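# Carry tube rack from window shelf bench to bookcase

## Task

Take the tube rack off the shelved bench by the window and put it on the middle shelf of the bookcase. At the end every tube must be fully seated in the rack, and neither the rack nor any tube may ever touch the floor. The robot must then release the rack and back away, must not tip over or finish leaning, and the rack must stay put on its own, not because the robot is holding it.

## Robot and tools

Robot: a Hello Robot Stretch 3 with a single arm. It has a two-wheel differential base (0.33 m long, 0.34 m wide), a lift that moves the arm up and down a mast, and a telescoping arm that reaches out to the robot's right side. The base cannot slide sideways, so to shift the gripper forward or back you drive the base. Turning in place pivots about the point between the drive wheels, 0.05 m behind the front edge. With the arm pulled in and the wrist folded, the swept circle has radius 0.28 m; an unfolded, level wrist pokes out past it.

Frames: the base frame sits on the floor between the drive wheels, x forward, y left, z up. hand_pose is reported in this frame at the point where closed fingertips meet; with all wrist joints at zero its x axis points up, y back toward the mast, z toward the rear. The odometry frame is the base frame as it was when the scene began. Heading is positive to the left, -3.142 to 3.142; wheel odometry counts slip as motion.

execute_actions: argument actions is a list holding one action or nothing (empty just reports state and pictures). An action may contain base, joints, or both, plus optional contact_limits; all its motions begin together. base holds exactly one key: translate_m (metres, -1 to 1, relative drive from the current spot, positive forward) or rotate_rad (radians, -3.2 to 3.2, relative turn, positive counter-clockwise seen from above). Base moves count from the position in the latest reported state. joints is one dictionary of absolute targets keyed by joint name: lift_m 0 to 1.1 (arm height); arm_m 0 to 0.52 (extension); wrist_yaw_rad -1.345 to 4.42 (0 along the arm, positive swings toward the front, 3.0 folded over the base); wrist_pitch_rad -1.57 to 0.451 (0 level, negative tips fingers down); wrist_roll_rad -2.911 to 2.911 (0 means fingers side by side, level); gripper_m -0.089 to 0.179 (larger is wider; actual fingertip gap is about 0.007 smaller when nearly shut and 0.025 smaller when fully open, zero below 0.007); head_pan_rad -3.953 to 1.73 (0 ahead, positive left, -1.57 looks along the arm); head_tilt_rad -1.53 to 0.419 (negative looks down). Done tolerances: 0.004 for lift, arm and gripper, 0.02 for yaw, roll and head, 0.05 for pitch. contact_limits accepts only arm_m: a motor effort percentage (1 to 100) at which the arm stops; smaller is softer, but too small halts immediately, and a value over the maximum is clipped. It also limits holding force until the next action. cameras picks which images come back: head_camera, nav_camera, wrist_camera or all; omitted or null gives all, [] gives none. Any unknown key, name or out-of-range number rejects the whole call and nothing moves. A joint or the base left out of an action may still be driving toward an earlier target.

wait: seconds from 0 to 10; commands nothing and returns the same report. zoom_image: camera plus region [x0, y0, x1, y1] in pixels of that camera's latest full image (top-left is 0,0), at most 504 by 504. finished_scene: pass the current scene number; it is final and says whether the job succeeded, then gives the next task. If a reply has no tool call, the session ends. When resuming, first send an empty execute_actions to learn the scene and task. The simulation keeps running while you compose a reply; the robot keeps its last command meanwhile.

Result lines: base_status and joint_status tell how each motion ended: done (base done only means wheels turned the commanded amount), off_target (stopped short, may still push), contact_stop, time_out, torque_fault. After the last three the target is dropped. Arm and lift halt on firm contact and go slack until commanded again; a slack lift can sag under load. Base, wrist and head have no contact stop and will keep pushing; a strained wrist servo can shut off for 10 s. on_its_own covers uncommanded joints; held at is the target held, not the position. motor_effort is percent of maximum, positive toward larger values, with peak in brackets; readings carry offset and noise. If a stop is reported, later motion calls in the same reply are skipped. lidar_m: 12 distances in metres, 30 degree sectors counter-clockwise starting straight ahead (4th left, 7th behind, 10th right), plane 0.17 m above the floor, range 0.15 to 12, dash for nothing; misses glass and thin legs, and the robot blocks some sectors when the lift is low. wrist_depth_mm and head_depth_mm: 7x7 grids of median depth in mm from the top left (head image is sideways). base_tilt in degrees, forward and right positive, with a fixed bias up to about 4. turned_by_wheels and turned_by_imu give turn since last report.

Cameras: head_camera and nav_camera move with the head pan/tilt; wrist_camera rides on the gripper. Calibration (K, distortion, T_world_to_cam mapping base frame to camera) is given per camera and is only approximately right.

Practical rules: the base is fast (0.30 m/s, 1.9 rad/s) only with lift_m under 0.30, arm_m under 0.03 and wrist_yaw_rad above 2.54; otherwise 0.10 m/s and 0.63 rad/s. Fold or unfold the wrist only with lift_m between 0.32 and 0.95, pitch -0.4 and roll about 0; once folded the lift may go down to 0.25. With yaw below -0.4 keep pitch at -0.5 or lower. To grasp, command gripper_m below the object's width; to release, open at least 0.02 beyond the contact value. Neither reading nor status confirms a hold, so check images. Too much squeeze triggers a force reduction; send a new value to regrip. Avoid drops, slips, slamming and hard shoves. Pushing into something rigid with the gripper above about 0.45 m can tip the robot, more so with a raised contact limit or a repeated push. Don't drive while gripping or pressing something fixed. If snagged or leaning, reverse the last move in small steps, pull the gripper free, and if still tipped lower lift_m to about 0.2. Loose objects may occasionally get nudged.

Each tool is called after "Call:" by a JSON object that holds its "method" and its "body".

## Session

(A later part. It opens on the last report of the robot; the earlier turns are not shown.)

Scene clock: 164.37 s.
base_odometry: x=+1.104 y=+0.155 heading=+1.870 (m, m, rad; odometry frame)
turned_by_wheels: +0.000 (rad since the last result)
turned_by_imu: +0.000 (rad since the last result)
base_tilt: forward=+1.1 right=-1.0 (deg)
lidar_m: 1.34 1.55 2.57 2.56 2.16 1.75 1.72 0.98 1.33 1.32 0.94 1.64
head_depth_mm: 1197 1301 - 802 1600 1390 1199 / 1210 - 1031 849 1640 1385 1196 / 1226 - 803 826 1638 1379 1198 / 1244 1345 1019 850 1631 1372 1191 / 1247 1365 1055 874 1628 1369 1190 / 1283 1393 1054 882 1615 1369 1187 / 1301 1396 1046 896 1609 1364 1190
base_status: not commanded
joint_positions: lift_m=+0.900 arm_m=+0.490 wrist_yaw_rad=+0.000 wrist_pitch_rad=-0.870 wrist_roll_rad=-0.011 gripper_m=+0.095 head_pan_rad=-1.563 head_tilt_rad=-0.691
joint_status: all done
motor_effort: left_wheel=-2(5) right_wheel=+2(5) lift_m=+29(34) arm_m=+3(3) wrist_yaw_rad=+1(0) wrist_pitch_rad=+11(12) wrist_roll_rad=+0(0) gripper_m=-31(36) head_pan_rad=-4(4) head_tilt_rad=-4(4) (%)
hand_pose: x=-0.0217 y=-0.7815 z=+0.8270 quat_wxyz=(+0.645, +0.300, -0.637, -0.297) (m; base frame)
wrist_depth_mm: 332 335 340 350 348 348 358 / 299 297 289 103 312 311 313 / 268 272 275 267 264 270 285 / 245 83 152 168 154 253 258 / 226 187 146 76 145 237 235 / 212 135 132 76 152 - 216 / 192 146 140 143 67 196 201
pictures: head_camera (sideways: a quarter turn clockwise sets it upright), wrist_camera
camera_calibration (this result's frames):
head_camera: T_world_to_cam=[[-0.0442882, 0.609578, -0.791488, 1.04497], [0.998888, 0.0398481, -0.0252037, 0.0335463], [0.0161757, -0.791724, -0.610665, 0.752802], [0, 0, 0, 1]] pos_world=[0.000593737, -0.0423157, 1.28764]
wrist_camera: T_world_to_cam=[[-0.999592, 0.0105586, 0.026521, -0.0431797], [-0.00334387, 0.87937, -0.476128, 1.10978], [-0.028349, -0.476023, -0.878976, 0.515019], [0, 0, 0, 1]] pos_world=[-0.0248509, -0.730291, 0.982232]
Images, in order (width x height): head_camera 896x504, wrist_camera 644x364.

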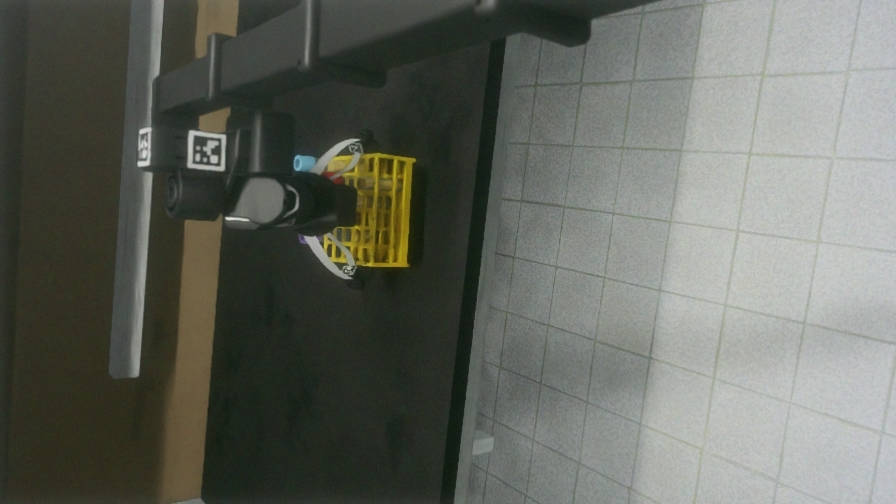

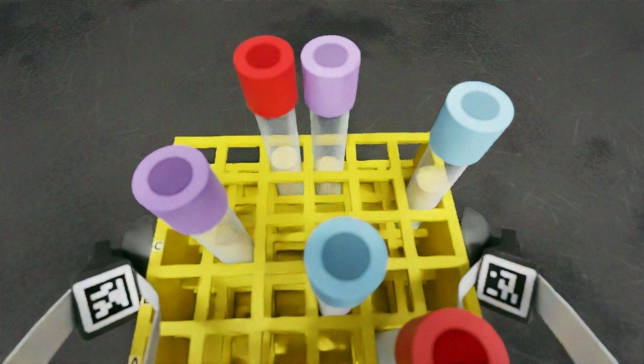

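Call:
{"method": "execute_actions", "body": {"actions": [{"joints":{"lift_m":0.92,"arm_m":0.03}}], "cameras": ["wrist_camera"]}}

Call:
{"method": "execute_actions", "body": {"actions": [{"base":{"rotate_rad":0.70}}], "cameras": ["wrist_camera"]}}

Call:
{"method": "execute_actions", "body": {"actions": [{"base":{"translate_m":0.98}}], "cameras": ["wrist_camera"]}}

Call:
{"method": "execute_actions", "body": {"actions": [{"base":{"rotate_rad":0.80},"joints":{"head_tilt_rad":-0.5}}]}}

Scene clock: 177.77 s.
base_odometry: x=+1.104 y=+0.155 heading=+1.870 (m, m, rad; odometry frame)
turned_by_wheels: +0.000 (rad since the last result)
turned_by_imu: +0.000 (rad since the last result)
base_tilt: forward=+1.1 right=-1.0 (deg)
lidar_m: 1.34 1.55 2.57 2.57 2.16 1.75 1.71 0.98 1.34 1.32 0.95 1.64
head_depth_mm: 1196 1311 1081 858 - - - / 1214 1330 1072 858 - - - / 1234 1351 1068 854 - - - / 1243 1349 1061 868 1676 481 1151 / 1245 1371 1056 874 1624 1307 1186 / 1282 1393 1052 881 1619 1367 1190 / 1303 1387 1048 895 1616 1367 1189
base_status: not commanded
joint_positions: lift_m=+0.920 arm_m=+0.030 wrist_yaw_rad=+0.000 wrist_pitch_rad=-0.872 wrist_roll_rad=-0.011 gripper_m=+0.109 head_pan_rad=-1.563 head_tilt_rad=-0.691
joint_status: all done
on_its_own: gripper_m is held at +0.108, not at your +0.090, by its stall guard, which is not easing now
motor_effort: left_wheel=-2(2) right_wheel=+2(1) lift_m=+29(36) arm_m=-2(4) wrist_yaw_rad=+1(0) wrist_pitch_rad=+12(11) wrist_roll_rad=+0(0) gripper_m=-24(24) head_pan_rad=-3(4) head_tilt_rad=-4(4) (%)
hand_pose: x=-0.0217 y=-0.3218 z=+0.8468 quat_wxyz=(+0.645, +0.300, -0.637, -0.297) (m; base frame)
wrist_depth_mm: 477 467 407 398 408 406 407 / - - - 103 - - - / - - - - - - - / - 83 152 168 155 - - / - - 146 139 145 - - / 990 135 132 75 153 - 978 / 879 146 140 143 67 914 933
pictures: wrist_camera
camera_calibration (this result's frames):
wrist_camera: T_world_to_cam=[[-0.999592, 0.0105205, 0.0265359, -0.0485836], [-0.00334248, 0.880074, -0.474825, 0.714065], [-0.0283489, -0.47472, -0.87968, 0.75227], [0, 0, 0, 1]] pos_world=[-0.024851, -0.270801, 1.0021]
Images, in order (width x height): wrist_camera 644x364.

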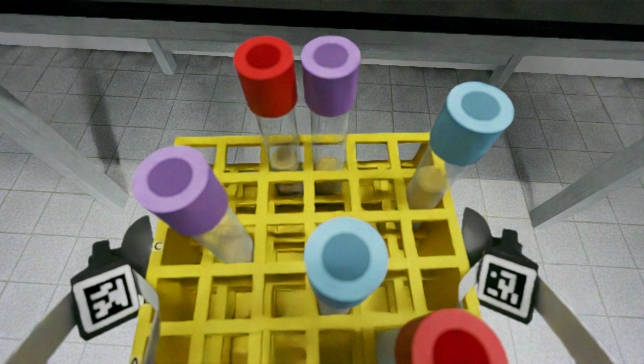

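Scene clock: 179.87 s.
base_odometry: x=+1.104 y=+0.155 heading=+2.570 (m, m, rad; odometry frame)
turned_by_wheels: +0.700 (rad since the last result)
turned_by_imu: +0.691 (rad since the last result)
base_tilt: forward=+1.1 right=-1.0 (deg)
lidar_m: 1.69 2.56 2.68 1.92 1.72 1.72 0.98 1.31 1.32 0.94 1.62 1.34
head_depth_mm: 1429 1521 1076 860 - - - / 1557 1695 1075 926 - - - / 1697 1872 1070 1872 - - - / 1811 2026 2206 1867 1636 480 1149 / 1695 1893 2126 1990 1622 1310 1189 / 1587 1741 1945 1979 1615 1366 1191 / 1481 1630 1795 1905 1608 1366 1189
base_status: done
joint_positions: lift_m=+0.920 arm_m=+0.030 wrist_yaw_rad=+0.000 wrist_pitch_rad=-0.872 wrist_roll_rad=-0.011 gripper_m=+0.109 head_pan_rad=-1.563 head_tilt_rad=-0.691
joint_status: not commanded
on_its_own: gripper_m is held at +0.108, not at your +0.090, by its stall guard, which is not easing now
motor_effort: left_wheel=-3(9) right_wheel=+2(7) lift_m=+29(29) arm_m=-3(3) wrist_yaw_rad=+0(1) wrist_pitch_rad=+12(12) wrist_roll_rad=+0(0) gripper_m=-24(24) head_pan_rad=-3(4) head_tilt_rad=-3(5) (%)
hand_pose: x=-0.0217 y=-0.3218 z=+0.8468 quat_wxyz=(+0.645, +0.300, -0.637, -0.297) (m; base frame)
wrist_depth_mm: - - - - - 408 383 / - - - 103 - - 380 / - - - - - - - / - 83 152 167 155 - - / - - 141 139 145 - - / 984 135 132 75 151 - - / 897 147 140 143 67 908 925
pictures: wrist_camera
camera_calibration (this result's frames):
wrist_camera: T_world_to_cam=[[-0.999592, 0.0105164, 0.0265392, -0.0485877], [-0.00334759, 0.880074, -0.474825, 0.714062], [-0.0283499, -0.47472, -0.87968, 0.752271], [0, 0, 0, 1]] pos_world=[-0.0248507, -0.270798, 1.0021]
Images, in order (width x height): wrist_camera 644x364.

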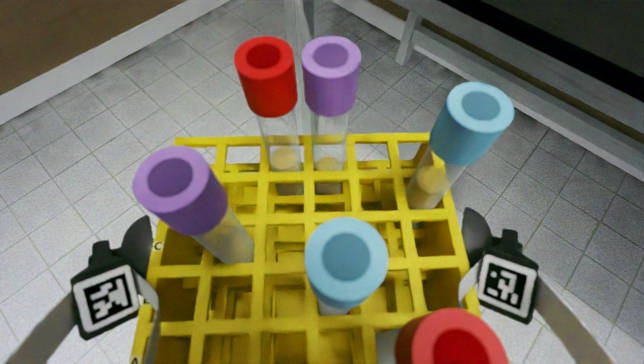

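Scene clock: 190.63 s.
base_odometry: x=+0.280 y=+0.685 heading=+2.570 (m, m, rad; odometry frame)
turned_by_wheels: +0.000 (rad since the last result)
turned_by_imu: +0.000 (rad since the last result)
base_tilt: forward=+1.1 right=-1.1 (deg)
lidar_m: 0.72 1.94 1.91 2.63 2.35 2.43 1.96 1.37 1.37 0.72 0.70 0.70
head_depth_mm: 1387 1629 1959 2087 - - - / 1254 1424 1702 1954 - - - / 1154 1301 1506 1775 - - - / 1060 1194 1350 1559 1630 481 1149 / 978 1087 1225 1395 1538 1242 1188 / 914 752 780 890 1180 1253 1187 / 851 683 924 944 1221 1235 1145
base_status: done
joint_positions: lift_m=+0.920 arm_m=+0.030 wrist_yaw_rad=+0.000 wrist_pitch_rad=-0.872 wrist_roll_rad=-0.011 gripper_m=+0.109 head_pan_rad=-1.563 head_tilt_rad=-0.691
joint_status: not commanded
on_its_own: gripper_m is held at +0.108, not at your +0.090, by its stall guard, which is not easing now
motor_effort: left_wheel=-3(5) right_wheel=+2(8) lift_m=+30(30) arm_m=-3(3) wrist_yaw_rad=+1(0) wrist_pitch_rad=+12(12) wrist_roll_rad=+0(0) gripper_m=-25(25) head_pan_rad=-3(4) head_tilt_rad=-4(4) (%)
hand_pose: x=-0.0217 y=-0.3218 z=+0.8468 quat_wxyz=(+0.645, +0.300, -0.637, -0.297) (m; base frame)
wrist_depth_mm: 503 486 925 - - - - / 439 487 578 103 - - - / 562 848 730 - - - - / 772 83 152 167 154 - - / 825 934 140 139 145 - - / 883 135 132 75 153 - - / 784 147 139 143 67 896 932
pictures: wrist_camera
camera_calibration (this result's frames):
wrist_camera: T_world_to_cam=[[-0.999592, 0.0105162, 0.0265393, -0.0485878], [-0.00334783, 0.880074, -0.474825, 0.714062], [-0.0283499, -0.47472, -0.87968, 0.752271], [0, 0, 0, 1]] pos_world=[-0.0248507, -0.270798, 1.0021]
Images, in order (width x height): wrist_camera 644x364.

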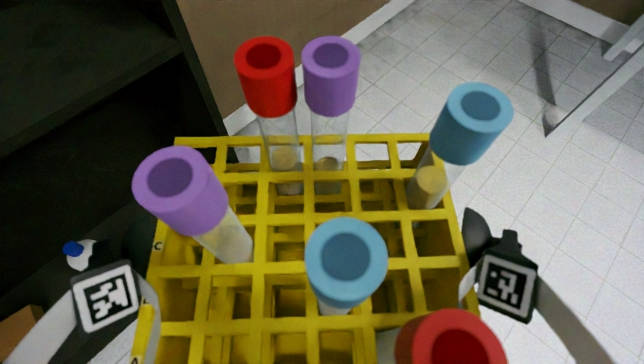

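Scene clock: 192.90 s.
base_odometry: x=+0.280 y=+0.685 heading=-2.913 (m, m, rad; odometry frame)
turned_by_wheels: +0.800 (rad since the last result)
turned_by_imu: +0.790 (rad since the last result)
base_tilt: forward=+1.1 right=-1.0 (deg)
lidar_m: 1.91 2.61 2.43 2.35 1.97 2.07 1.36 1.29 0.72 0.70 0.72 1.37
head_depth_mm: 760 823 758 926 964 - - / 765 829 751 932 958 813 - / 773 836 732 941 951 811 - / 778 843 728 946 949 829 444 / 783 851 728 956 946 1204 1129 / 791 843 693 961 938 1217 1164 / 796 832 684 955 935 1066 1151
base_status: done
joint_positions: lift_m=+0.920 arm_m=+0.030 wrist_yaw_rad=+0.000 wrist_pitch_rad=-0.872 wrist_roll_rad=-0.011 gripper_m=+0.109 head_pan_rad=-1.563 head_tilt_rad=-0.507
joint_status: all done
on_its_own: gripper_m is held at +0.108, not at your +0.090, by its stall guard, which is not easing now
motor_effort: left_wheel=-3(9) right_wheel=+2(7) lift_m=+29(30) arm_m=-3(3) wrist_yaw_rad=+1(2) wrist_pitch_rad=+12(12) wrist_roll_rad=+0(0) gripper_m=-24(25) head_pan_rad=-4(3) head_tilt_rad=+4(22) (%)
hand_pose: x=-0.0217 y=-0.3218 z=+0.8468 quat_wxyz=(+0.645, +0.300, -0.637, -0.297) (m; base frame)
wrist_depth_mm: 485 503 511 514 524 508 434 / 458 464 450 103 474 475 923 / - 724 941 902 919 556 - / - 83 152 168 155 - - / - - 141 140 145 - - / - 134 133 75 152 - - / 893 147 140 144 67 924 952
pictures: head_camera (sideways: a quarter turn clockwise sets it upright), nav_camera (sideways: a quarter turn counterclockwise sets it upright), wrist_camera
camera_calibration (this result's frames):
head_camera: T_world_to_cam=[[-0.0430646, 0.454503, -0.889704, 1.17303], [0.99893, 0.0346346, -0.0306585, 0.0406543], [0.0168802, -0.890072, -0.455508, 0.550928], [0, 0, 0, 1]] pos_world=[0.000605495, -0.0441876, 1.29585]
nav_camera: T_world_to_cam=[[0.0543854, -0.49453, 0.867458, -1.08673], [-0.998517, -0.0291984, 0.0459565, -0.00111631], [0.00260154, -0.86867, -0.495384, 0.604252], [0, 0, 0, 1]] pos_world=[0.0564156, -0.0125564, 1.24208]
wrist_camera: T_world_to_cam=[[-0.999592, 0.0105118, 0.0265432, -0.0485925], [-0.00335357, 0.880074, -0.474825, 0.714063], [-0.0283512, -0.47472, -0.87968, 0.75227], [0, 0, 0, 1]] pos_world=[-0.0248503, -0.270799, 1.0021]
Images, in order (width x height): head_camera 896x504, nav_camera 672x504, wrist_camera 644x364.

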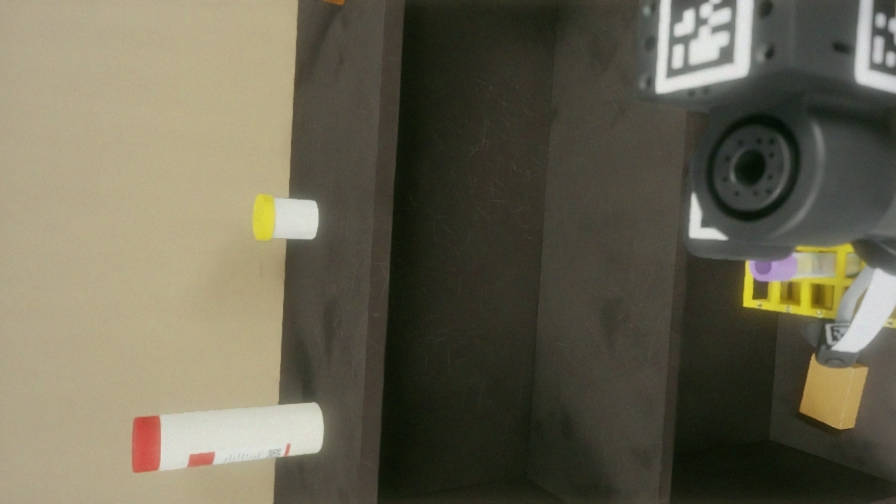

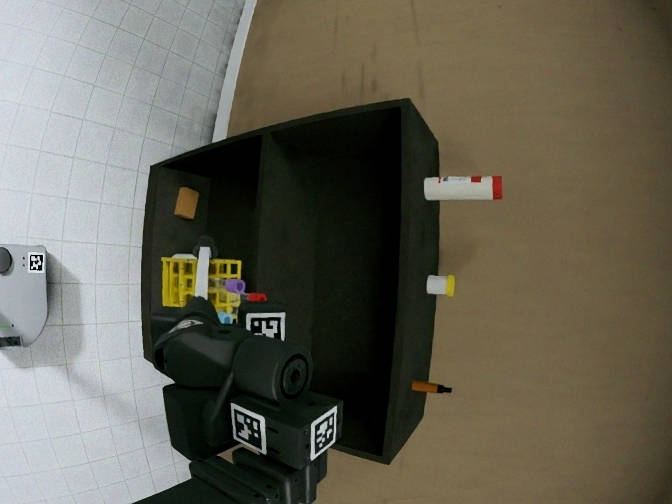

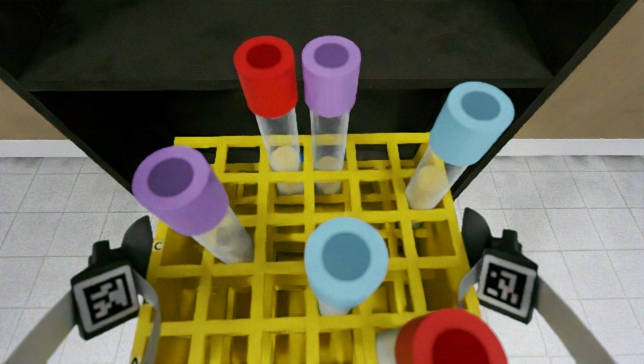

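Call:
{"method": "execute_actions", "body": {"actions": [{"joints":{"lift_m":0.79}}], "cameras": []}}

Call:
{"method": "execute_actions", "body": {"actions": [{"joints":{"arm_m":0.36}}], "cameras": ["head_camera"]}}

Call:
{"method": "execute_actions", "body": {"actions": [{"joints":{"arm_m":0.51},"contact_limits":{"arm_m":15}}]}}

Scene clock: 203.07 s.
base_odometry: x=+0.280 y=+0.685 heading=-2.913 (m, m, rad; odometry frame)
turned_by_wheels: +0.000 (rad since the last result)
turned_by_imu: +0.000 (rad since the last result)
base_tilt: forward=+1.1 right=-1.0 (deg)
lidar_m: 1.91 2.61 2.42 2.35 1.96 2.08 1.36 1.29 0.72 0.70 0.73 1.37
head_depth_mm: 762 823 759 922 965 844 1154 / 766 829 751 934 958 1169 1235 / 771 837 735 938 953 1181 1252 / 777 842 727 948 951 1192 1200 / 782 850 728 953 945 1203 1209 / 789 846 693 960 941 1215 1168 / 795 834 685 957 935 1066 1149
base_status: not commanded
joint_positions: lift_m=+0.790 arm_m=+0.030 wrist_yaw_rad=+0.000 wrist_pitch_rad=-0.872 wrist_roll_rad=-0.011 gripper_m=+0.109 head_pan_rad=-1.563 head_tilt_rad=-0.507
joint_status: all done
on_its_own: gripper_m is held at +0.108, not at your +0.090, by its stall guard, which is not easing now
motor_effort: left_wheel=-3(3) right_wheel=+3(3) lift_m=+22(26) arm_m=-3(2) wrist_yaw_rad=+1(0) wrist_pitch_rad=+12(12) wrist_roll_rad=+0(0) gripper_m=-24(23) head_pan_rad=-4(4) head_tilt_rad=+4(4) (%)
hand_pose: x=-0.0217 y=-0.3218 z=+0.7172 quat_wxyz=(+0.645, +0.300, -0.637, -0.297) (m; base frame)
wrist_depth_mm: 510 660 663 662 698 577 443 / 523 727 741 103 812 541 876 / - 700 913 888 915 552 - / - 83 152 168 154 - - / 934 942 141 139 145 962 952 / 847 134 132 75 151 - 886 / 783 146 139 144 67 819 826
pictures: none
No camera images: the call's "cameras" was empty. Leave "cameras" out to get every camera's image.

Scene clock: 206.70 s.
base_odometry: x=+0.280 y=+0.685 heading=-2.913 (m, m, rad; odometry frame)
turned_by_wheels: +0.000 (rad since the last result)
turned_by_imu: +0.000 (rad since the last result)
base_tilt: forward=+1.1 right=-1.0 (deg)
lidar_m: 1.91 2.61 2.42 2.35 1.97 2.07 1.36 1.28 0.72 0.70 0.72 1.37
head_depth_mm: 760 825 759 928 979 - - / 765 829 750 919 - 1169 1181 / 771 838 734 924 - 1177 1213 / 775 842 726 946 966 1191 1144 / 782 847 728 953 944 1202 1210 / 788 843 692 964 938 1216 1164 / 796 831 685 958 933 1067 1151
base_status: not commanded
joint_positions: lift_m=+0.790 arm_m=+0.360 wrist_yaw_rad=+0.000 wrist_pitch_rad=-0.872 wrist_roll_rad=-0.011 gripper_m=+0.109 head_pan_rad=-1.563 head_tilt_rad=-0.507
joint_status: all done
on_its_own: gripper_m is held at +0.108, not at your +0.090, by its stall guard, which is not easing now
motor_effort: left_wheel=-3(3) right_wheel=+2(2) lift_m=+22(22) arm_m=+3(4) wrist_yaw_rad=+1(2) wrist_pitch_rad=+12(12) wrist_roll_rad=+0(0) gripper_m=-24(25) head_pan_rad=-4(4) head_tilt_rad=+4(4) (%)
hand_pose: x=-0.0217 y=-0.6511 z=+0.7172 quat_wxyz=(+0.645, +0.300, -0.637, -0.297) (m; base frame)
wrist_depth_mm: 293 293 296 299 301 305 309 / 269 269 259 103 275 278 282 / 239 242 243 238 237 238 251 / 221 83 153 168 154 227 230 / 201 199 141 139 144 212 210 / 189 134 133 75 151 - 193 / 529 146 140 144 67 346 783
pictures: head_camera (sideways: a quarter turn clockwise sets it upright)
camera_calibration (this result's frames):
head_camera: T_world_to_cam=[[-0.0430631, 0.45444, -0.889736, 1.17307], [0.99893, 0.0346301, -0.0306604, 0.0406567], [0.0168784, -0.890104, -0.455445, 0.550846], [0, 0, 0, 1]] pos_world=[0.000605399, -0.044188, 1.29585]
Images, in order (width x height): head_camera 896x504.

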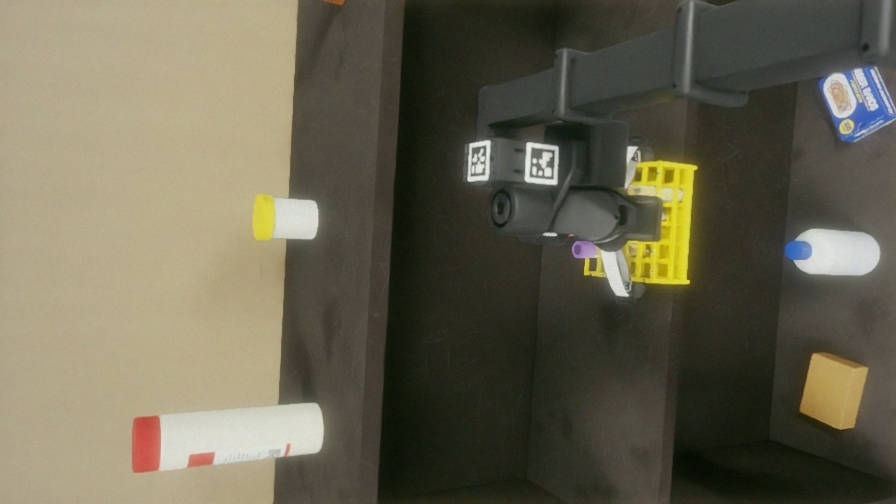

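Scene clock: 209.07 s.
base_odometry: x=+0.280 y=+0.685 heading=-2.913 (m, m, rad; odometry frame)
turned_by_wheels: +0.000 (rad since the last result)
turned_by_imu: +0.000 (rad since the last result)
base_tilt: forward=+1.1 right=-1.0 (deg)
lidar_m: 1.91 2.61 2.42 2.35 1.96 2.08 1.36 1.29 0.72 0.70 0.72 1.37
head_depth_mm: 759 825 758 926 978 - - / 766 829 750 910 941 1179 1180 / 772 835 734 - 896 1180 1223 / 777 843 725 934 891 1194 1140 / 783 849 727 953 940 1203 1211 / 788 844 693 961 939 1217 1166 / 794 832 685 956 934 1067 1150
base_status: not commanded
joint_positions: lift_m=+0.790 arm_m=+0.510 wrist_yaw_rad=+0.000 wrist_pitch_rad=-0.872 wrist_roll_rad=-0.011 gripper_m=+0.109 head_pan_rad=-1.563 head_tilt_rad=-0.507
joint_status: all done
on_its_own: gripper_m is held at +0.108, not at your +0.090, by its stall guard, which is not easing now
motor_effort: left_wheel=-3(3) right_wheel=+2(2) lift_m=+22(22) arm_m=+3(6) wrist_yaw_rad=+0(1) wrist_pitch_rad=+12(12) wrist_roll_rad=+0(0) gripper_m=-24(25) head_pan_rad=-4(3) head_tilt_rad=+4(5) (%)
contact_limits: arm_m 15 (drawing in: default 19, maximum 30; extending or still: default 26, maximum 42)
hand_pose: x=-0.0217 y=-0.8011 z=+0.7172 quat_wxyz=(+0.645, +0.300, -0.637, -0.297) (m; base frame)
wrist_depth_mm: 139 140 138 139 145 146 148 / 164 166 156 103 172 168 176 / 202 202 196 194 194 199 219 / 220 83 152 168 154 227 228 / 203 198 141 139 144 212 208 / 188 135 133 75 153 - 195 / - 146 140 144 67 174 180
pictures: head_camera (sideways: a quarter turn clockwise sets it upright), nav_camera (sideways: a quarter turn counterclockwise sets it upright), wrist_camera
camera_calibration (this result's frames):
head_camera: T_world_to_cam=[[-0.0430627, 0.454406, -0.889753, 1.17309], [0.99893, 0.0346288, -0.0306614, 0.0406581], [0.0168783, -0.890121, -0.455411, 0.550802], [0, 0, 0, 1]] pos_world=[0.00060539, -0.0441882, 1.29585]
nav_camera: T_world_to_cam=[[0.0543835, -0.494436, 0.867511, -1.0868], [-0.998517, -0.0291909, 0.0459588, -0.00111936], [0.00259978, -0.868724, -0.49529, 0.60413], [0, 0, 0, 1]] pos_world=[0.0564156, -0.012563, 1.24208]
wrist_camera: T_world_to_cam=[[-0.999592, 0.0105077, 0.0265448, -0.0401171], [-0.00335353, 0.880148, -0.474688, 1.07429], [-0.0283513, -0.474584, -0.879754, 0.410839], [0, 0, 0, 1]] pos_world=[-0.0248503, -0.750136, 0.872456]
Images, in order (width x height): head_camera 896x504, nav_camera 672x504, wrist_camera 644x364.

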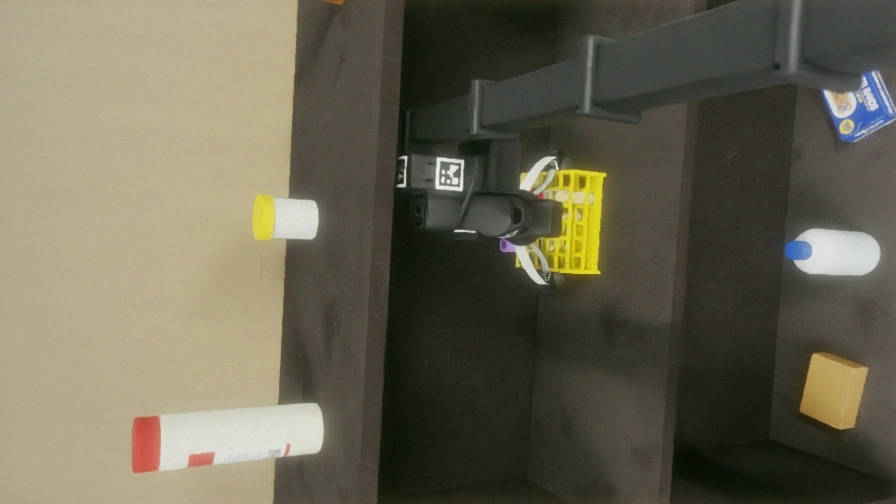

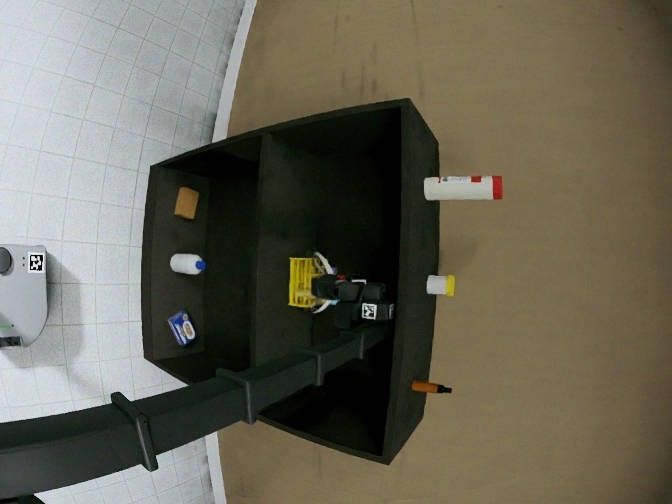

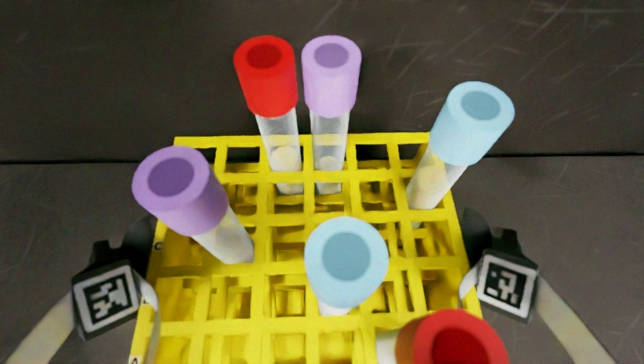

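Call:
{"method": "execute_actions", "body": {"actions": [{"joints":{"arm_m":0.47}}], "cameras": []}}

Call:
{"method": "execute_actions", "body": {"actions": [{"joints":{"lift_m":0.775}}], "cameras": ["head_camera","wrist_camera"]}}

Scene clock: 216.10 s.
base_odometry: x=+0.280 y=+0.685 heading=-2.913 (m, m, rad; odometry frame)
turned_by_wheels: +0.000 (rad since the last result)
turned_by_imu: +0.000 (rad since the last result)
base_tilt: forward=+1.1 right=-1.0 (deg)
lidar_m: 1.90 2.61 2.42 2.35 1.96 2.08 1.36 1.28 0.72 0.70 0.72 1.37
head_depth_mm: 763 823 757 926 977 - - / 766 829 751 907 923 1191 1223 / 771 837 736 764 864 1183 1221 / 778 843 727 937 860 1193 1142 / 781 852 727 955 944 1201 1210 / 787 843 693 961 939 1216 1161 / 794 837 686 958 934 1065 1149
base_status: not commanded
joint_positions: lift_m=+0.790 arm_m=+0.470 wrist_yaw_rad=+0.000 wrist_pitch_rad=-0.872 wrist_roll_rad=-0.011 gripper_m=+0.109 head_pan_rad=-1.563 head_tilt_rad=-0.507
joint_status: all done
on_its_own: gripper_m is held at +0.108, not at your +0.090, by its stall guard, which is not easing now
motor_effort: left_wheel=-3(3) right_wheel=+2(2) lift_m=+22(22) arm_m=-3(2) wrist_yaw_rad=+1(0) wrist_pitch_rad=+12(12) wrist_roll_rad=+0(0) gripper_m=-25(25) head_pan_rad=-4(4) head_tilt_rad=+4(4) (%)
hand_pose: x=-0.0217 y=-0.7617 z=+0.7172 quat_wxyz=(+0.645, +0.300, -0.637, -0.297) (m; base frame)
wrist_depth_mm: 181 184 181 180 189 191 192 / 215 217 204 103 224 220 231 / 239 243 244 235 237 240 251 / 220 83 153 169 154 227 230 / 203 199 141 139 145 211 209 / 190 135 132 75 153 - 194 / - 147 140 143 67 174 180
pictures: none
No camera images: the call's "cameras" was empty. Leave "cameras" out to get every camera's image.

Scene clock: 216.80 s.
base_odometry: x=+0.280 y=+0.685 heading=-2.913 (m, m, rad; odometry frame)
turned_by_wheels: +0.000 (rad since the last result)
turned_by_imu: +0.000 (rad since the last result)
base_tilt: forward=+1.1 right=-1.0 (deg)
lidar_m: 1.91 2.61 2.42 2.36 1.96 2.08 1.37 1.28 0.72 0.70 0.72 1.37
head_depth_mm: 761 824 759 928 977 818 - / 766 830 753 913 - 1183 1201 / 772 837 739 912 876 1176 1216 / 776 845 728 936 870 1191 1143 / 783 850 729 955 942 1205 1210 / 790 846 693 963 941 1219 1167 / 794 835 684 959 935 1066 1149
base_status: not commanded
joint_positions: lift_m=+0.778 arm_m=+0.470 wrist_yaw_rad=+0.000 wrist_pitch_rad=-0.836 wrist_roll_rad=-0.012 gripper_m=+0.109 head_pan_rad=-1.563 head_tilt_rad=-0.507
joint_status: lift_m contact_stop (moved -0.012 of -0.015)
on_its_own: gripper_m is held at +0.108, not at your +0.090, by its stall guard, which is not easing now; lift_m is slack since a contact_stop, until your next command for it
motor_effort: left_wheel=-3(3) right_wheel=+2(3) lift_m=+23(23) arm_m=-1(3) wrist_yaw_rad=+1(0) wrist_pitch_rad=-8(15) wrist_roll_rad=+0(0) gripper_m=-24(25) head_pan_rad=-4(4) head_tilt_rad=+3(4) (%)
hand_pose: x=-0.0217 y=-0.7690 z=+0.7106 quat_wxyz=(+0.650, +0.289, -0.642, -0.286) (m; base frame)
wrist_depth_mm: 175 176 174 175 182 184 186 / 205 207 203 112 208 210 220 / 235 236 236 236 169 243 246 / 216 210 153 159 163 225 226 / 197 196 162 75 146 207 204 / 184 134 132 127 134 - 188 / - 142 138 141 66 65 175
pictures: head_camera (sideways: a quarter turn clockwise sets it upright), wrist_camera
camera_calibration (this result's frames):
head_camera: T_world_to_cam=[[-0.043061, 0.454186, -0.889865, 1.17324], [0.99893, 0.0346211, -0.0306681, 0.0406668], [0.0168791, -0.890234, -0.455191, 0.550516], [0, 0, 0, 1]] pos_world=[0.000605396, -0.0441897, 1.29586]
wrist_camera: T_world_to_cam=[[-0.999585, 0.0109149, 0.0266452, -0.0400401], [-0.0040603, 0.862693, -0.505711, 1.05155], [-0.0285064, -0.50561, -0.862291, 0.383999], [0, 0, 0, 1]] pos_world=[-0.0248075, -0.712572, 0.863965]
Images, in order (width x height): head_camera 896x504, wrist_camera 644x364.

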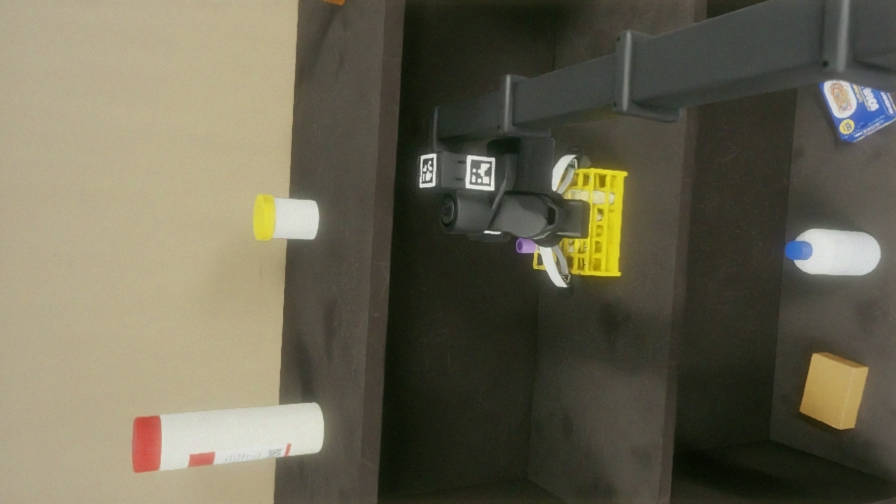

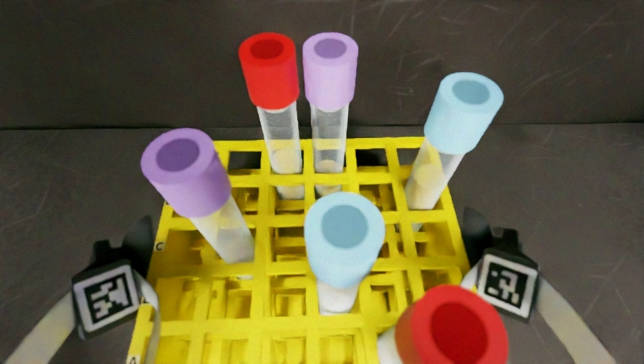

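Seated on the shelf. Releasing and backing out along the approach path.

Call:
{"method": "execute_actions", "body": {"actions": [{"joints":{"gripper_m":0.179,"lift_m":0.785}}], "cameras": ["wrist_camera"]}}

Call:
{"method": "execute_actions", "body": {"actions": [{"joints":{"lift_m":0.84,"arm_m":0.43}}], "cameras": ["wrist_camera","head_camera"]}}

Scene clock: 220.37 s.
base_odometry: x=+0.280 y=+0.685 heading=-2.913 (m, m, rad; odometry frame)
turned_by_wheels: +0.000 (rad since the last result)
turned_by_imu: +0.000 (rad since the last result)
base_tilt: forward=+1.1 right=-1.0 (deg)
lidar_m: 1.91 2.60 2.43 2.35 1.96 2.07 1.37 1.29 0.72 0.70 0.72 1.38
head_depth_mm: 760 824 758 923 979 - - / 765 828 752 904 - 1182 1202 / 772 835 736 911 868 1180 1226 / 775 841 727 936 873 1193 1142 / 785 849 728 956 943 1206 1215 / 790 843 692 963 940 1213 1168 / 793 834 686 957 936 1067 1151
base_status: not commanded
joint_positions: lift_m=+0.785 arm_m=+0.470 wrist_yaw_rad=+0.000 wrist_pitch_rad=-0.867 wrist_roll_rad=-0.012 gripper_m=+0.179 head_pan_rad=-1.563 head_tilt_rad=-0.507
joint_status: all done
motor_effort: left_wheel=-3(3) right_wheel=+3(2) lift_m=+28(28) arm_m=-1(2) wrist_yaw_rad=+0(1) wrist_pitch_rad=+9(12) wrist_roll_rad=+1(1) gripper_m=+0(100) head_pan_rad=-3(3) head_tilt_rad=+4(4) (%)
hand_pose: x=-0.0217 y=-0.7626 z=+0.7126 quat_wxyz=(+0.646, +0.299, -0.638, -0.296) (m; base frame)
wrist_depth_mm: 182 182 179 181 188 189 190 / 212 216 210 110 215 217 229 / 238 238 238 242 167 241 246 / 215 210 153 160 157 222 225 / 199 195 150 77 147 207 205 / - 135 151 128 136 159 190 / - 140 124 148 67 169 175
pictures: wrist_camera
camera_calibration (this result's frames):
wrist_camera: T_world_to_cam=[[-0.999586, 0.0101074, 0.0269485, -0.0409932], [-0.00403611, 0.877832, -0.478952, 1.03949], [-0.0284972, -0.478862, -0.877428, 0.420128], [0, 0, 0, 1]] pos_world=[-0.0248082, -0.710898, 0.8676]
Images, in order (width x height): wrist_camera 644x364.

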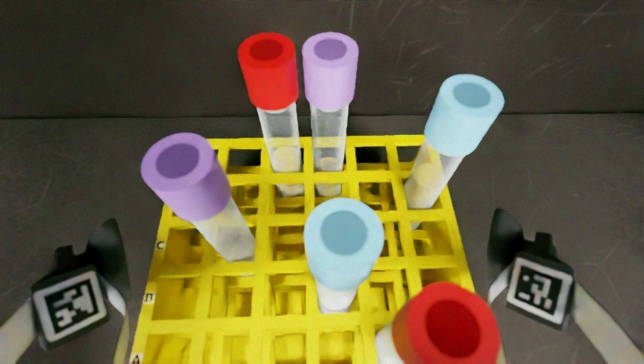

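Scene clock: 224.10 s.
base_odometry: x=+0.280 y=+0.685 heading=-2.913 (m, m, rad; odometry frame)
turned_by_wheels: +0.000 (rad since the last result)
turned_by_imu: +0.029 (rad since the last result)
base_tilt: forward=+1.1 right=-1.0 (deg)
lidar_m: 1.91 2.12 2.40 2.35 1.96 2.06 1.36 1.25 0.72 0.70 0.73 1.42
head_depth_mm: 756 818 765 913 971 - - / 763 827 759 899 931 1169 1221 / 770 835 723 - 863 1171 1223 / 779 844 742 938 894 1185 1159 / 787 854 736 957 944 1206 1209 / 795 678 690 969 944 1222 1172 / 804 864 717 950 923 1022 1122
base_status: not commanded
joint_positions: lift_m=+0.817 arm_m=+0.430 wrist_yaw_rad=+0.000 wrist_pitch_rad=-0.863 wrist_roll_rad=-0.012 gripper_m=+0.179 head_pan_rad=-1.564 head_tilt_rad=-0.504
joint_status: lift_m contact_stop (moved +0.032 of +0.055); the others done
on_its_own: lift_m is slack since a contact_stop, until your next command for it (your +0.840 is given up)
motor_effort: left_wheel=+0(28) right_wheel=+0(18) lift_m=+24(50) arm_m=-1(3) wrist_yaw_rad=+0(1) wrist_pitch_rad=+7(9) wrist_roll_rad=+0(0) gripper_m=+0(0) head_pan_rad=-4(3) head_tilt_rad=+2(4) (%)
hand_pose: x=-0.0215 y=-0.7234 z=+0.7454 quat_wxyz=(+0.646, +0.298, -0.638, -0.294) (m; base frame)
wrist_depth_mm: 229 227 228 223 230 230 230 / 271 271 273 166 260 272 272 / 276 278 274 280 277 286 291 / 252 254 227 197 193 262 263 / 232 234 214 182 127 244 242 / - 215 192 194 187 215 223 / 195 200 200 203 202 204 205
pictures: head_camera (sideways: a quarter turn clockwise sets it upright), wrist_camera
camera_calibration (this result's frames):
head_camera: T_world_to_cam=[[-0.0428664, 0.451242, -0.891371, 1.1752], [0.998944, 0.0341385, -0.0307576, 0.0407833], [0.0165509, -0.891748, -0.452229, 0.546664], [0, 0, 0, 1]] pos_world=[0.000588709, -0.0442074, 1.29601]
wrist_camera: T_world_to_cam=[[-0.999594, 0.00933694, 0.0269175, -0.0426809], [-0.00480804, 0.875944, -0.482389, 1.02198], [-0.0280823, -0.482323, -0.875543, 0.463833], [0, 0, 0, 1]] pos_world=[-0.0247243, -0.671082, 0.900247]
Images, in order (width x height): head_camera 896x504, wrist_camera 644x364.

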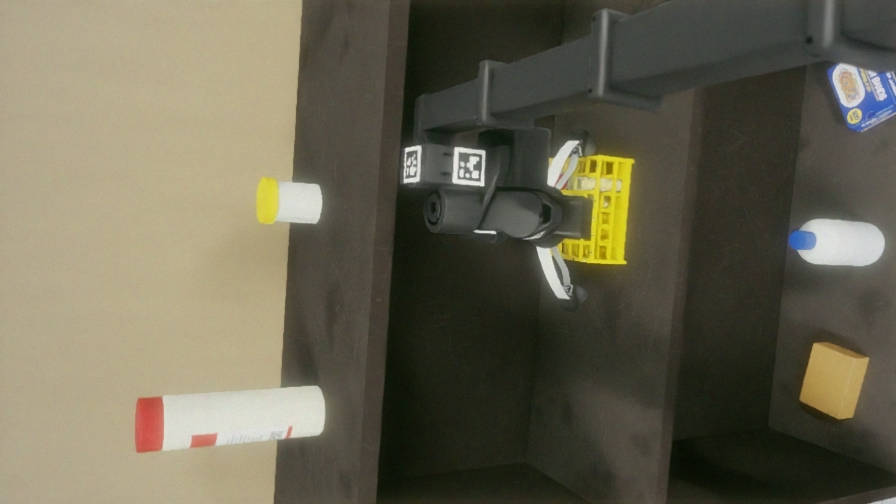

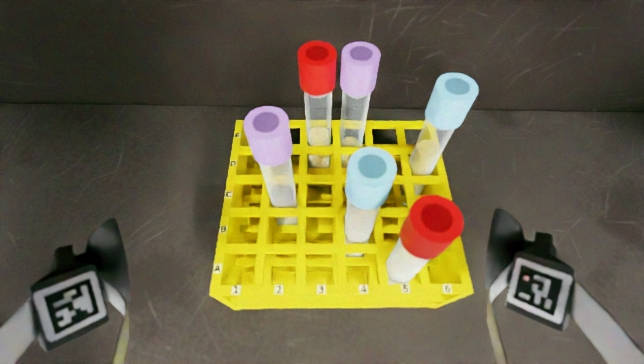

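Call:
{"method": "execute_actions", "body": {"actions": [{"joints":{"lift_m":0.808}}], "cameras": []}}

Call:
{"method": "execute_actions", "body": {"actions": [{"joints":{"arm_m":0.36},"contact_limits":{"arm_m":12}}], "cameras": ["wrist_camera","head_camera"]}}

Call:
{"method": "execute_actions", "body": {"actions": [{"joints":{"arm_m":0.0}}], "cameras": ["wrist_camera","head_camera"]}}

Scene clock: 229.30 s.
base_odometry: x=+0.280 y=+0.685 heading=-2.913 (m, m, rad; odometry frame)
turned_by_wheels: +0.000 (rad since the last result)
turned_by_imu: +0.000 (rad since the last result)
base_tilt: forward=+1.1 right=-1.0 (deg)
lidar_m: 1.91 2.13 2.40 2.35 1.96 2.06 1.36 1.25 0.72 0.70 0.73 1.42
head_depth_mm: 756 817 767 916 970 - - / 763 826 760 902 - 1168 1224 / 771 837 723 617 865 1172 1216 / 780 844 741 936 898 1186 1159 / 787 852 736 957 948 1205 1210 / 795 678 690 968 944 1222 1174 / 803 862 719 952 925 1022 1119
base_status: not commanded
joint_positions: lift_m=+0.808 arm_m=+0.430 wrist_yaw_rad=+0.000 wrist_pitch_rad=-0.863 wrist_roll_rad=-0.012 gripper_m=+0.179 head_pan_rad=-1.564 head_tilt_rad=-0.504
joint_status: all done
motor_effort: left_wheel=+0(0) right_wheel=+0(0) lift_m=+21(23) arm_m=-1(0) wrist_yaw_rad=+0(1) wrist_pitch_rad=+7(7) wrist_roll_rad=+0(1) gripper_m=+0(1) head_pan_rad=-3(3) head_tilt_rad=+2(2) (%)
hand_pose: x=-0.0215 y=-0.7234 z=+0.7365 quat_wxyz=(+0.646, +0.298, -0.638, -0.294) (m; base frame)
wrist_depth_mm: 230 229 230 216 229 230 230 / 272 272 271 260 263 261 273 / 265 269 257 204 209 276 280 / 242 242 215 185 176 250 254 / 222 224 188 190 161 230 232 / - 208 196 186 177 206 213 / 187 191 194 195 196 195 198
pictures: none
No camera images: the call's "cameras" was empty. Leave "cameras" out to get every camera's image.

Scene clock: 231.00 s.
base_odometry: x=+0.280 y=+0.685 heading=-2.913 (m, m, rad; odometry frame)
turned_by_wheels: +0.000 (rad since the last result)
turned_by_imu: +0.000 (rad since the last result)
base_tilt: forward=+1.1 right=-1.0 (deg)
lidar_m: 1.92 2.12 2.40 2.36 1.96 2.06 1.36 1.25 0.72 0.70 0.72 1.41
head_depth_mm: 758 817 767 916 971 - - / 762 826 759 913 - 1159 1229 / 770 835 724 915 - 1173 1225 / 779 844 744 945 946 1192 1162 / 788 856 735 959 953 1207 1213 / 794 678 691 969 944 1222 1171 / 804 864 719 954 927 1021 1119
base_status: not commanded
joint_positions: lift_m=+0.808 arm_m=+0.360 wrist_yaw_rad=+0.000 wrist_pitch_rad=-0.863 wrist_roll_rad=-0.012 gripper_m=+0.179 head_pan_rad=-1.564 head_tilt_rad=-0.504
joint_status: all done
motor_effort: left_wheel=+0(0) right_wheel=-1(0) lift_m=+20(20) arm_m=-3(1) wrist_yaw_rad=-1(0) wrist_pitch_rad=+7(7) wrist_roll_rad=+0(0) gripper_m=+0(0) head_pan_rad=-3(3) head_tilt_rad=+3(2) (%)
contact_limits: arm_m 12 (drawing in: default 19, maximum 30; extending or still: default 26, maximum 42)
hand_pose: x=-0.0215 y=-0.6536 z=+0.7365 quat_wxyz=(+0.646, +0.298, -0.638, -0.294) (m; base frame)
wrist_depth_mm: 308 304 300 289 297 308 307 / 298 298 292 231 217 307 312 / 270 268 256 210 209 278 280 / 241 246 235 233 233 249 252 / 224 224 224 228 230 234 231 / - 207 208 211 209 210 213 / 759 657 704 713 709 596 466
pictures: head_camera (sideways: a quarter turn clockwise sets it upright), wrist_camera
camera_calibration (this result's frames):
head_camera: T_world_to_cam=[[-0.0428663, 0.451243, -0.891371, 1.1752], [0.998944, 0.0341383, -0.0307576, 0.0407833], [0.0165507, -0.891748, -0.452229, 0.546664], [0, 0, 0, 1]] pos_world=[0.000588699, -0.0442074, 1.29601]
wrist_camera: T_world_to_cam=[[-0.999594, 0.00933696, 0.0269174, -0.0430938], [-0.00480798, 0.875944, -0.482389, 0.956569], [-0.0280822, -0.482323, -0.875543, 0.489732], [0, 0, 0, 1]] pos_world=[-0.0247243, -0.601289, 0.89138]
Images, in order (width x height): head_camera 896x504, wrist_camera 644x364.

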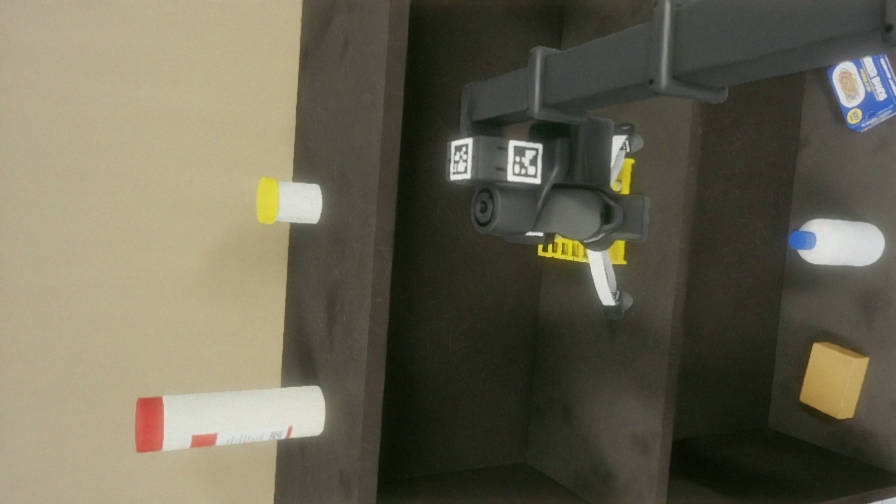

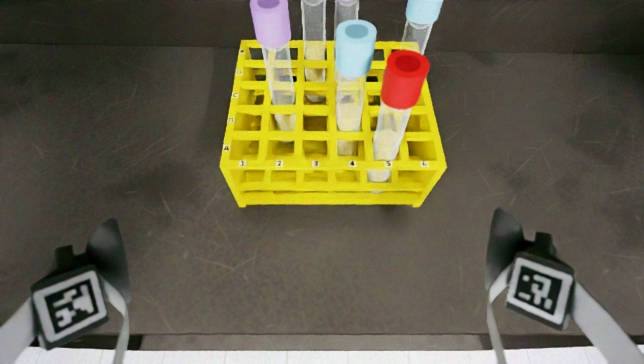

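Scene clock: 234.87 s.
base_odometry: x=+0.280 y=+0.685 heading=-2.913 (m, m, rad; odometry frame)
turned_by_wheels: +0.000 (rad since the last result)
turned_by_imu: +0.000 (rad since the last result)
base_tilt: forward=+1.1 right=-1.0 (deg)
lidar_m: 1.91 2.12 2.41 2.35 1.96 2.06 1.36 1.25 0.72 0.70 0.73 1.42
head_depth_mm: 758 820 767 913 968 844 1203 / 764 827 761 928 962 843 1228 / 771 836 725 938 874 1176 1222 / 779 847 742 946 909 1189 1163 / 786 852 737 956 949 1203 1213 / 797 680 691 969 945 1228 1174 / 803 864 720 953 924 1022 1122
base_status: not commanded
joint_positions: lift_m=+0.808 arm_m=+0.000 wrist_yaw_rad=+0.000 wrist_pitch_rad=-0.863 wrist_roll_rad=-0.012 gripper_m=+0.179 head_pan_rad=-1.564 head_tilt_rad=-0.504
joint_status: all done
motor_effort: left_wheel=+0(0) right_wheel=+0(0) lift_m=+20(20) arm_m=-3(4) wrist_yaw_rad=+0(1) wrist_pitch_rad=+7(7) wrist_roll_rad=+0(1) gripper_m=+0(1) head_pan_rad=-3(3) head_tilt_rad=+1(3) (%)
hand_pose: x=-0.0215 y=-0.2936 z=+0.7365 quat_wxyz=(+0.646, +0.298, -0.638, -0.294) (m; base frame)
wrist_depth_mm: 485 660 703 704 703 588 451 / 570 724 851 816 831 615 917 / - 735 981 968 972 770 - / - - 905 923 907 - - / 938 945 954 968 951 - 983 / 891 857 910 882 882 906 911 / 805 827 804 830 841 824 817
pictures: head_camera (sideways: a quarter turn clockwise sets it upright), wrist_camera
camera_calibration (this result's frames):
head_camera: T_world_to_cam=[[-0.0428662, 0.451243, -0.891371, 1.1752], [0.998944, 0.034138, -0.0307576, 0.0407833], [0.0165505, -0.891748, -0.452229, 0.546664], [0, 0, 0, 1]] pos_world=[0.000588688, -0.0442074, 1.29601]
wrist_camera: T_world_to_cam=[[-0.999594, 0.00933682, 0.0269175, -0.0464551], [-0.00480812, 0.875944, -0.482389, 0.641233], [-0.0280822, -0.482323, -0.875543, 0.663366], [0, 0, 0, 1]] pos_world=[-0.0247243, -0.241294, 0.89138]
Images, in order (width x height): head_camera 896x504, wrist_camera 644x364.

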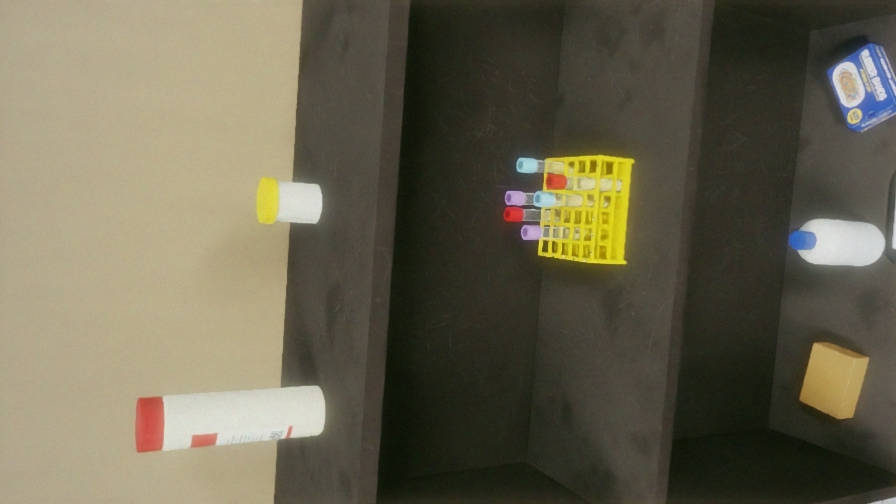

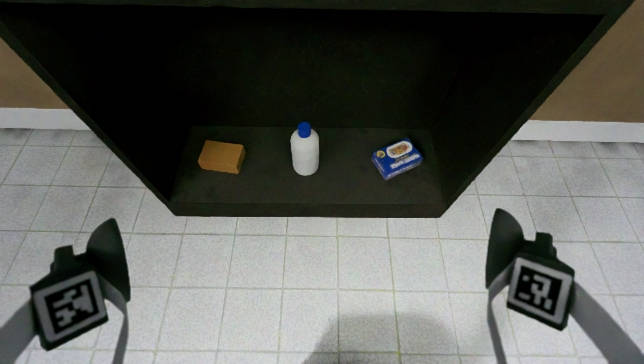

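Call:
{"method": "zoom_image", "body": {"camera": "head_camera", "region": [490, 140, 650, 280]}}

Region (490, 140, 650, 280) of head_camera's 896x504 image, scaled by 3.150, with more detail than that image has; it fills the top 441 rows of this view, and the rest is white.

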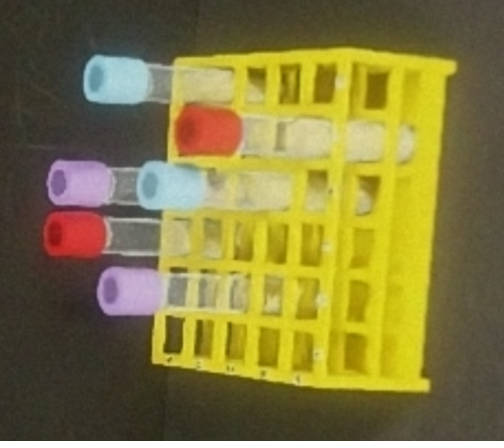

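Call:
{"method": "execute_actions", "body": {"actions": [{"joints":{"wrist_pitch_rad":-0.05,"lift_m":0.72}}], "cameras": ["wrist_camera"]}}

Call:
{"method": "zoom_image", "body": {"camera": "wrist_camera", "region": [230, 120, 410, 280]}}

Scene clock: 241.17 s.
base_odometry: x=+0.280 y=+0.685 heading=-2.913 (m, m, rad; odometry frame)
turned_by_wheels: +0.000 (rad since the last result)
turned_by_imu: +0.000 (rad since the last result)
base_tilt: forward=+1.1 right=-1.0 (deg)
lidar_m: 1.91 2.12 2.40 2.35 1.96 2.06 1.36 1.25 0.71 0.70 0.72 1.42
head_depth_mm: 757 819 768 917 965 846 1204 / 765 826 761 927 965 843 1168 / 770 837 725 938 873 1177 1219 / 779 845 743 948 908 1186 1163 / 787 855 737 958 947 1205 1182 / 795 677 691 970 942 1230 1174 / 802 862 721 952 924 1021 1119
base_status: not commanded
joint_positions: lift_m=+0.720 arm_m=+0.000 wrist_yaw_rad=+0.000 wrist_pitch_rad=-0.077 wrist_roll_rad=-0.012 gripper_m=+0.179 head_pan_rad=-1.564 head_tilt_rad=-0.504
joint_status: all done
motor_effort: left_wheel=+0(0) right_wheel=+0(0) lift_m=+20(22) arm_m=-3(3) wrist_yaw_rad=+0(0) wrist_pitch_rad=+15(16) wrist_roll_rad=+1(1) gripper_m=+0(0) head_pan_rad=-3(3) head_tilt_rad=+3(3) (%)
hand_pose: x=-0.0214 y=-0.3989 z=+0.8151 quat_wxyz=(+0.711, +0.028, -0.702, -0.027) (m; base frame)
wrist_depth_mm: 477 584 585 571 584 581 412 / 478 614 610 596 608 599 419 / 479 622 625 622 649 629 415 / 476 647 660 580 664 620 413 / 470 492 500 496 492 528 440 / - 688 724 743 734 748 767 / 509 738 772 779 763 636 485
pictures: wrist_camera
camera_calibration (this result's frames):
wrist_camera: T_world_to_cam=[[-0.999612, 0.0249473, 0.0123662, -0.0293206], [-0.00494182, 0.278117, -0.960535, 0.922619], [-0.027402, -0.960223, -0.277886, 0.00356927], [0, 0, 0, 1]] pos_world=[-0.024652, -0.252437, 0.887562]
Images, in order (width x height): wrist_camera 644x364.

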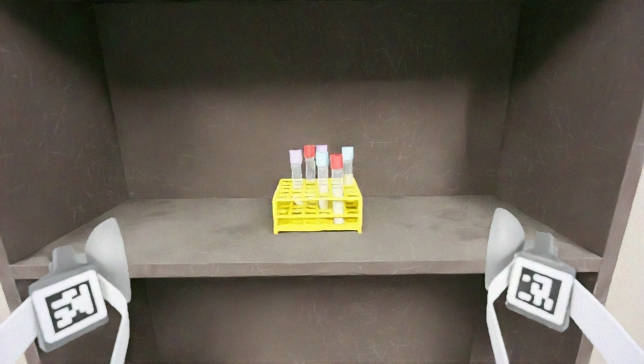

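Region (230, 120, 410, 280) of wrist_camera's 644x364 image, scaled by 2.800.

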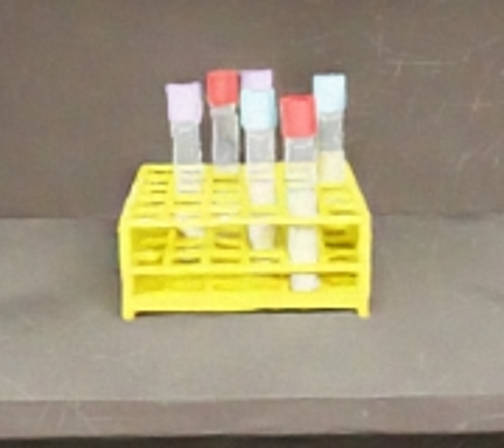

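The tubes are seated evenly and the arm is clear.

Call:
{"method": "finished_scene", "body": {"scene": 1}}

The scene is finished: the task was done.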